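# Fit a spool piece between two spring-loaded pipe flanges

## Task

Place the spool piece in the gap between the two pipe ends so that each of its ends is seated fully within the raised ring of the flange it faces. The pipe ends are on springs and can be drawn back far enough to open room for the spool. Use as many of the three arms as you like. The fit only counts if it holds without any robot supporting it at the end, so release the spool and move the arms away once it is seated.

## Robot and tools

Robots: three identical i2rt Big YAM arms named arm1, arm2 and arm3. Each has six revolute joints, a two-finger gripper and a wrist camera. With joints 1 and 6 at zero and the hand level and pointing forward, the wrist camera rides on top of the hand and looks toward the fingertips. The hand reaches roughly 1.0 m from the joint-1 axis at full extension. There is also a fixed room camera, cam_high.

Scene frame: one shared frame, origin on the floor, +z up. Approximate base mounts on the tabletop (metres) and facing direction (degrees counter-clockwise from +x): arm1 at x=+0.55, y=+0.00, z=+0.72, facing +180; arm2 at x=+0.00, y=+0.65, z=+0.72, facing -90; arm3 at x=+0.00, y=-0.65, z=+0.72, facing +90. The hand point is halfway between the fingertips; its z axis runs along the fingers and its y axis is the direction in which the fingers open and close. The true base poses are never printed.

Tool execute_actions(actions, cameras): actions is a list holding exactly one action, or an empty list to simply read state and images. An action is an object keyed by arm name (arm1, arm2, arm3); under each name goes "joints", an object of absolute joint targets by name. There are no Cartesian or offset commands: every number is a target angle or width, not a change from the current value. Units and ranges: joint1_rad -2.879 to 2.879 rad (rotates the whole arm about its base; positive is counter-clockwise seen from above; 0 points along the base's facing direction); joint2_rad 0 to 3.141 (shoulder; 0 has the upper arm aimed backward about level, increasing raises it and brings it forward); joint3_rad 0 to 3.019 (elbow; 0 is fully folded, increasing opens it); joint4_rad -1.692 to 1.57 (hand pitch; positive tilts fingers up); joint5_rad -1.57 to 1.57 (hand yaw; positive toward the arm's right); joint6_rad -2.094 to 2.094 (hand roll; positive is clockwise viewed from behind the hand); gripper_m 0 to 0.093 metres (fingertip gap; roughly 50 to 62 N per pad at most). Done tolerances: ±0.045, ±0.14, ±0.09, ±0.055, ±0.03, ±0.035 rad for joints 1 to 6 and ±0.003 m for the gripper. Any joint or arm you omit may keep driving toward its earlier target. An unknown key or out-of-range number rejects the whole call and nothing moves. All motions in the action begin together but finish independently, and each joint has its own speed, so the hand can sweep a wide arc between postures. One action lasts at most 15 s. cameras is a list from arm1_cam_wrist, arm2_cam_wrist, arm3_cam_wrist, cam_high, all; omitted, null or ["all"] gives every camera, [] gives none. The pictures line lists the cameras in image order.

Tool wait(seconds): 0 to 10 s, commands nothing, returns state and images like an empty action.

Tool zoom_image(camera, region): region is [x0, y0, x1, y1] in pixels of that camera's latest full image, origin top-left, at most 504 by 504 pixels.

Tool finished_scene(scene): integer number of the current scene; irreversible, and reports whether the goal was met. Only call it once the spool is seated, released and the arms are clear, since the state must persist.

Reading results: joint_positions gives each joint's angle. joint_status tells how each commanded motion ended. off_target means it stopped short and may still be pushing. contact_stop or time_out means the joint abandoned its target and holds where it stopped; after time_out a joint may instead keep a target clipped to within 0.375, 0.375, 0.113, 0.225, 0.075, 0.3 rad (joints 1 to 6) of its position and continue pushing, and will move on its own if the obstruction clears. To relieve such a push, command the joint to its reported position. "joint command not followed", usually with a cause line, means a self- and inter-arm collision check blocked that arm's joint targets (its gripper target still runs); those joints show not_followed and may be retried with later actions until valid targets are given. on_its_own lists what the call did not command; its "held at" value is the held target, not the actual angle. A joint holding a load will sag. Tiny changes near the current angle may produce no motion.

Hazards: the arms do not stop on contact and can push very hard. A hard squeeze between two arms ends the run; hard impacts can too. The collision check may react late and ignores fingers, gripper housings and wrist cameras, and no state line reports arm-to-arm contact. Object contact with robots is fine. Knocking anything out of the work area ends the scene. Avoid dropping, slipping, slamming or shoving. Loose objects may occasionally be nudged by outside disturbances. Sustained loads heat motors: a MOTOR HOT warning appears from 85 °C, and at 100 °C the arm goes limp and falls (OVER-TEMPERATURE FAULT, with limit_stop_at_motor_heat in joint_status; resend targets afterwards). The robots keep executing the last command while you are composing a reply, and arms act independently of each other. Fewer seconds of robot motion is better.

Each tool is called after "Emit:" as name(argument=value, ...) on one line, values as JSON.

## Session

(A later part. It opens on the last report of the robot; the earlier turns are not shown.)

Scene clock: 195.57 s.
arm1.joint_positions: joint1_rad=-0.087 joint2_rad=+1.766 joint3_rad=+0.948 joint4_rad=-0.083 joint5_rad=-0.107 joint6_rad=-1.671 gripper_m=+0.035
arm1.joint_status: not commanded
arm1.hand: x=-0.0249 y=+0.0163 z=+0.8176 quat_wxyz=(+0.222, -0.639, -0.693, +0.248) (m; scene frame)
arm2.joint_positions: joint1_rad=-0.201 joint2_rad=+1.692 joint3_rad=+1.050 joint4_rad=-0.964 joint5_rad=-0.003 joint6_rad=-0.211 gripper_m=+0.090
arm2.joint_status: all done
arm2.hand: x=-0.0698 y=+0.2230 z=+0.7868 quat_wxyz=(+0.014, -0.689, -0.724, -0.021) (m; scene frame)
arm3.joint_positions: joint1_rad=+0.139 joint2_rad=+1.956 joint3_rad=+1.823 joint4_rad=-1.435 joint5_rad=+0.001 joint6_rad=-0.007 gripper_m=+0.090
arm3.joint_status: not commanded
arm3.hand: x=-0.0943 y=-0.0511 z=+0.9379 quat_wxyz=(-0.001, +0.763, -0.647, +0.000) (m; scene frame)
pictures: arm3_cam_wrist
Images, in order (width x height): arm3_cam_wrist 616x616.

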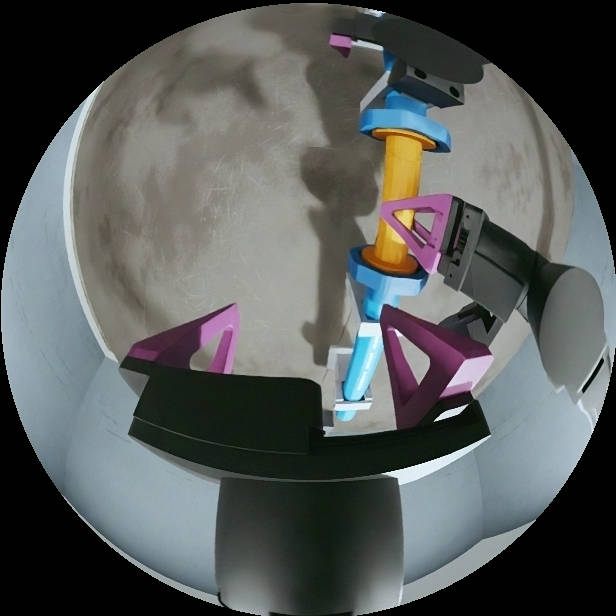

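Emit:
execute_actions(actions=[{"arm2":{"joints":{"joint1_rad":-0.17,"joint2_rad":1.45,"joint3_rad":0.95,"joint4_rad":-1.05}}}], cameras=["arm3_cam_wrist","cam_high"])

Emit:
zoom_image(camera="arm3_cam_wrist", region=[340, 90, 470, 180])

Emit:
zoom_image(camera="arm3_cam_wrist", region=[330, 220, 460, 310])

Scene clock: 202.23 s.
arm1.joint_positions: joint1_rad=-0.087 joint2_rad=+1.766 joint3_rad=+0.948 joint4_rad=-0.083 joint5_rad=-0.107 joint6_rad=-1.671 gripper_m=+0.035
arm1.joint_status: not commanded
arm1.hand: x=-0.0249 y=+0.0163 z=+0.8176 quat_wxyz=(+0.222, -0.639, -0.693, +0.248) (m; scene frame)
arm2.joint_positions: joint1_rad=-0.180 joint2_rad=+1.439 joint3_rad=+0.958 joint4_rad=-1.046 joint5_rad=-0.003 joint6_rad=-0.211 gripper_m=+0.090
arm2.joint_status: all done
arm2.hand: x=-0.0548 y=+0.2638 z=+0.8557 quat_wxyz=(-0.008, -0.682, -0.731, +0.011) (m; scene frame)
arm3.joint_positions: joint1_rad=+0.139 joint2_rad=+1.956 joint3_rad=+1.823 joint4_rad=-1.435 joint5_rad=+0.001 joint6_rad=-0.007 gripper_m=+0.090
arm3.joint_status: not commanded
arm3.hand: x=-0.0943 y=-0.0511 z=+0.9379 quat_wxyz=(-0.001, +0.763, -0.647, +0.000) (m; scene frame)
pictures: arm3_cam_wrist, cam_high
Images, in order (width x height): arm3_cam_wrist 616x616, cam_high 504x504.

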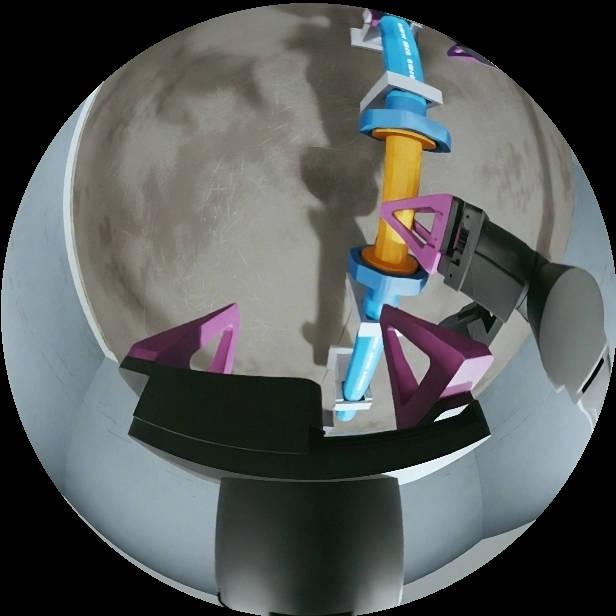

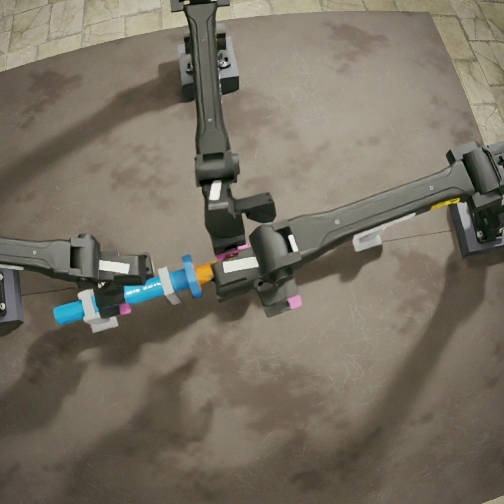

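Region (340, 90, 470, 180) of arm3_cam_wrist's 616x616 image, scaled by 3.877, with more detail than that image has; it fills the top 349 rows of this view, and the rest is white.

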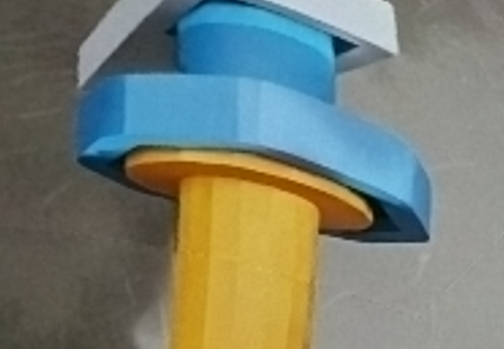

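Region (330, 220, 460, 310) of arm3_cam_wrist's 616x616 image, scaled by 3.877, with more detail than that image has; it fills the top 349 rows of this view, and the rest is white.

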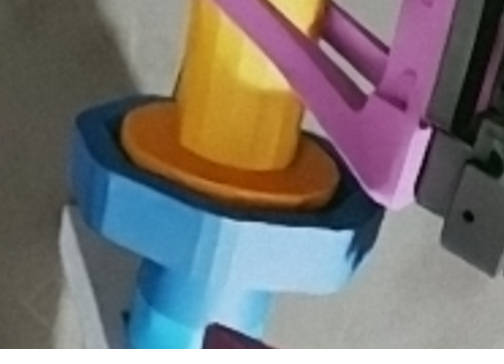

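Emit:
execute_actions(actions=[{"arm1":{"joints":{"gripper_m":0.09}},"arm3":{"joints":{"joint2_rad":1.3}},"arm2":{"joints":{"joint2_rad":1.0}}}], cameras=[])

Emit:
execute_actions(actions=[{"arm1":{"joints":{"joint2_rad":1.35,"joint4_rad":-0.3}},"arm3":{"joints":{"joint1_rad":-0.3,"joint2_rad":0.8,"joint3_rad":1.2}}}], cameras=["cam_high"])

Emit:
zoom_image(camera="cam_high", region=[170, 210, 300, 310])

Scene clock: 207.97 s.
arm1.joint_positions: joint1_rad=-0.096 joint2_rad=+1.766 joint3_rad=+0.948 joint4_rad=-0.070 joint5_rad=-0.103 joint6_rad=-1.670 gripper_m=+0.090
arm1.joint_status: all done
arm1.hand: x=-0.0270 y=+0.0222 z=+0.8195 quat_wxyz=(+0.229, -0.641, -0.689, +0.250) (m; scene frame)
arm2.joint_positions: joint1_rad=-0.180 joint2_rad=+0.995 joint3_rad=+0.958 joint4_rad=-1.046 joint5_rad=-0.003 joint6_rad=-0.211 gripper_m=+0.090
arm2.joint_status: all done
arm2.hand: x=-0.0522 y=+0.2803 z=+1.0176 quat_wxyz=(-0.135, -0.663, -0.711, +0.192) (m; scene frame)
arm3.joint_positions: joint1_rad=+0.139 joint2_rad=+1.311 joint3_rad=+1.839 joint4_rad=-1.435 joint5_rad=+0.001 joint6_rad=-0.007 gripper_m=+0.090
arm3.joint_status: all done
arm3.hand: x=-0.0733 y=-0.1840 z=+1.2914 quat_wxyz=(-0.213, +0.721, -0.612, -0.246) (m; scene frame)
pictures: none
No camera images: the call's "cameras" was empty. Leave "cameras" out to get every camera's image.

Scene clock: 209.37 s.
arm1.joint_positions: joint1_rad=-0.096 joint2_rad=+1.337 joint3_rad=+0.948 joint4_rad=-0.287 joint5_rad=-0.103 joint6_rad=-1.670 gripper_m=+0.090
arm1.joint_status: all done
arm1.hand: x=+0.0065 y=+0.0177 z=+1.0160 quat_wxyz=(+0.305, -0.608, -0.663, +0.311) (m; scene frame)
arm2.joint_positions: joint1_rad=-0.180 joint2_rad=+0.995 joint3_rad=+0.958 joint4_rad=-1.046 joint5_rad=-0.003 joint6_rad=-0.211 gripper_m=+0.090
arm2.joint_status: not commanded
arm2.hand: x=-0.0522 y=+0.2803 z=+1.0176 quat_wxyz=(-0.135, -0.663, -0.711, +0.192) (m; scene frame)
arm3.joint_positions: joint1_rad=-0.291 joint2_rad=+0.805 joint3_rad=+1.204 joint4_rad=-1.439 joint5_rad=+0.002 joint6_rad=-0.006 gripper_m=+0.090
arm3.joint_status: all done
arm3.hand: x=+0.0773 y=-0.3757 z=+1.1658 quat_wxyz=(-0.210, +0.585, -0.767, -0.157) (m; scene frame)
pictures: cam_high
Images, in order (width x height): cam_high 504x504.

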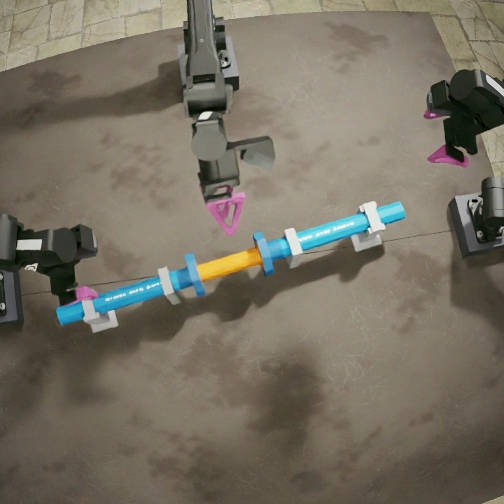

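Region (170, 210, 300, 310) of cam_high's 504x504 image, scaled by 3.877, with more detail than that image has; it fills the top 388 rows of this view, and the rest is white.

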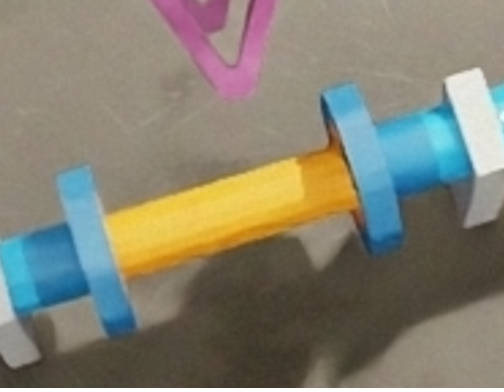

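Seated.

Emit:
finished_scene(scene=1)

The scene is finished: the task was done.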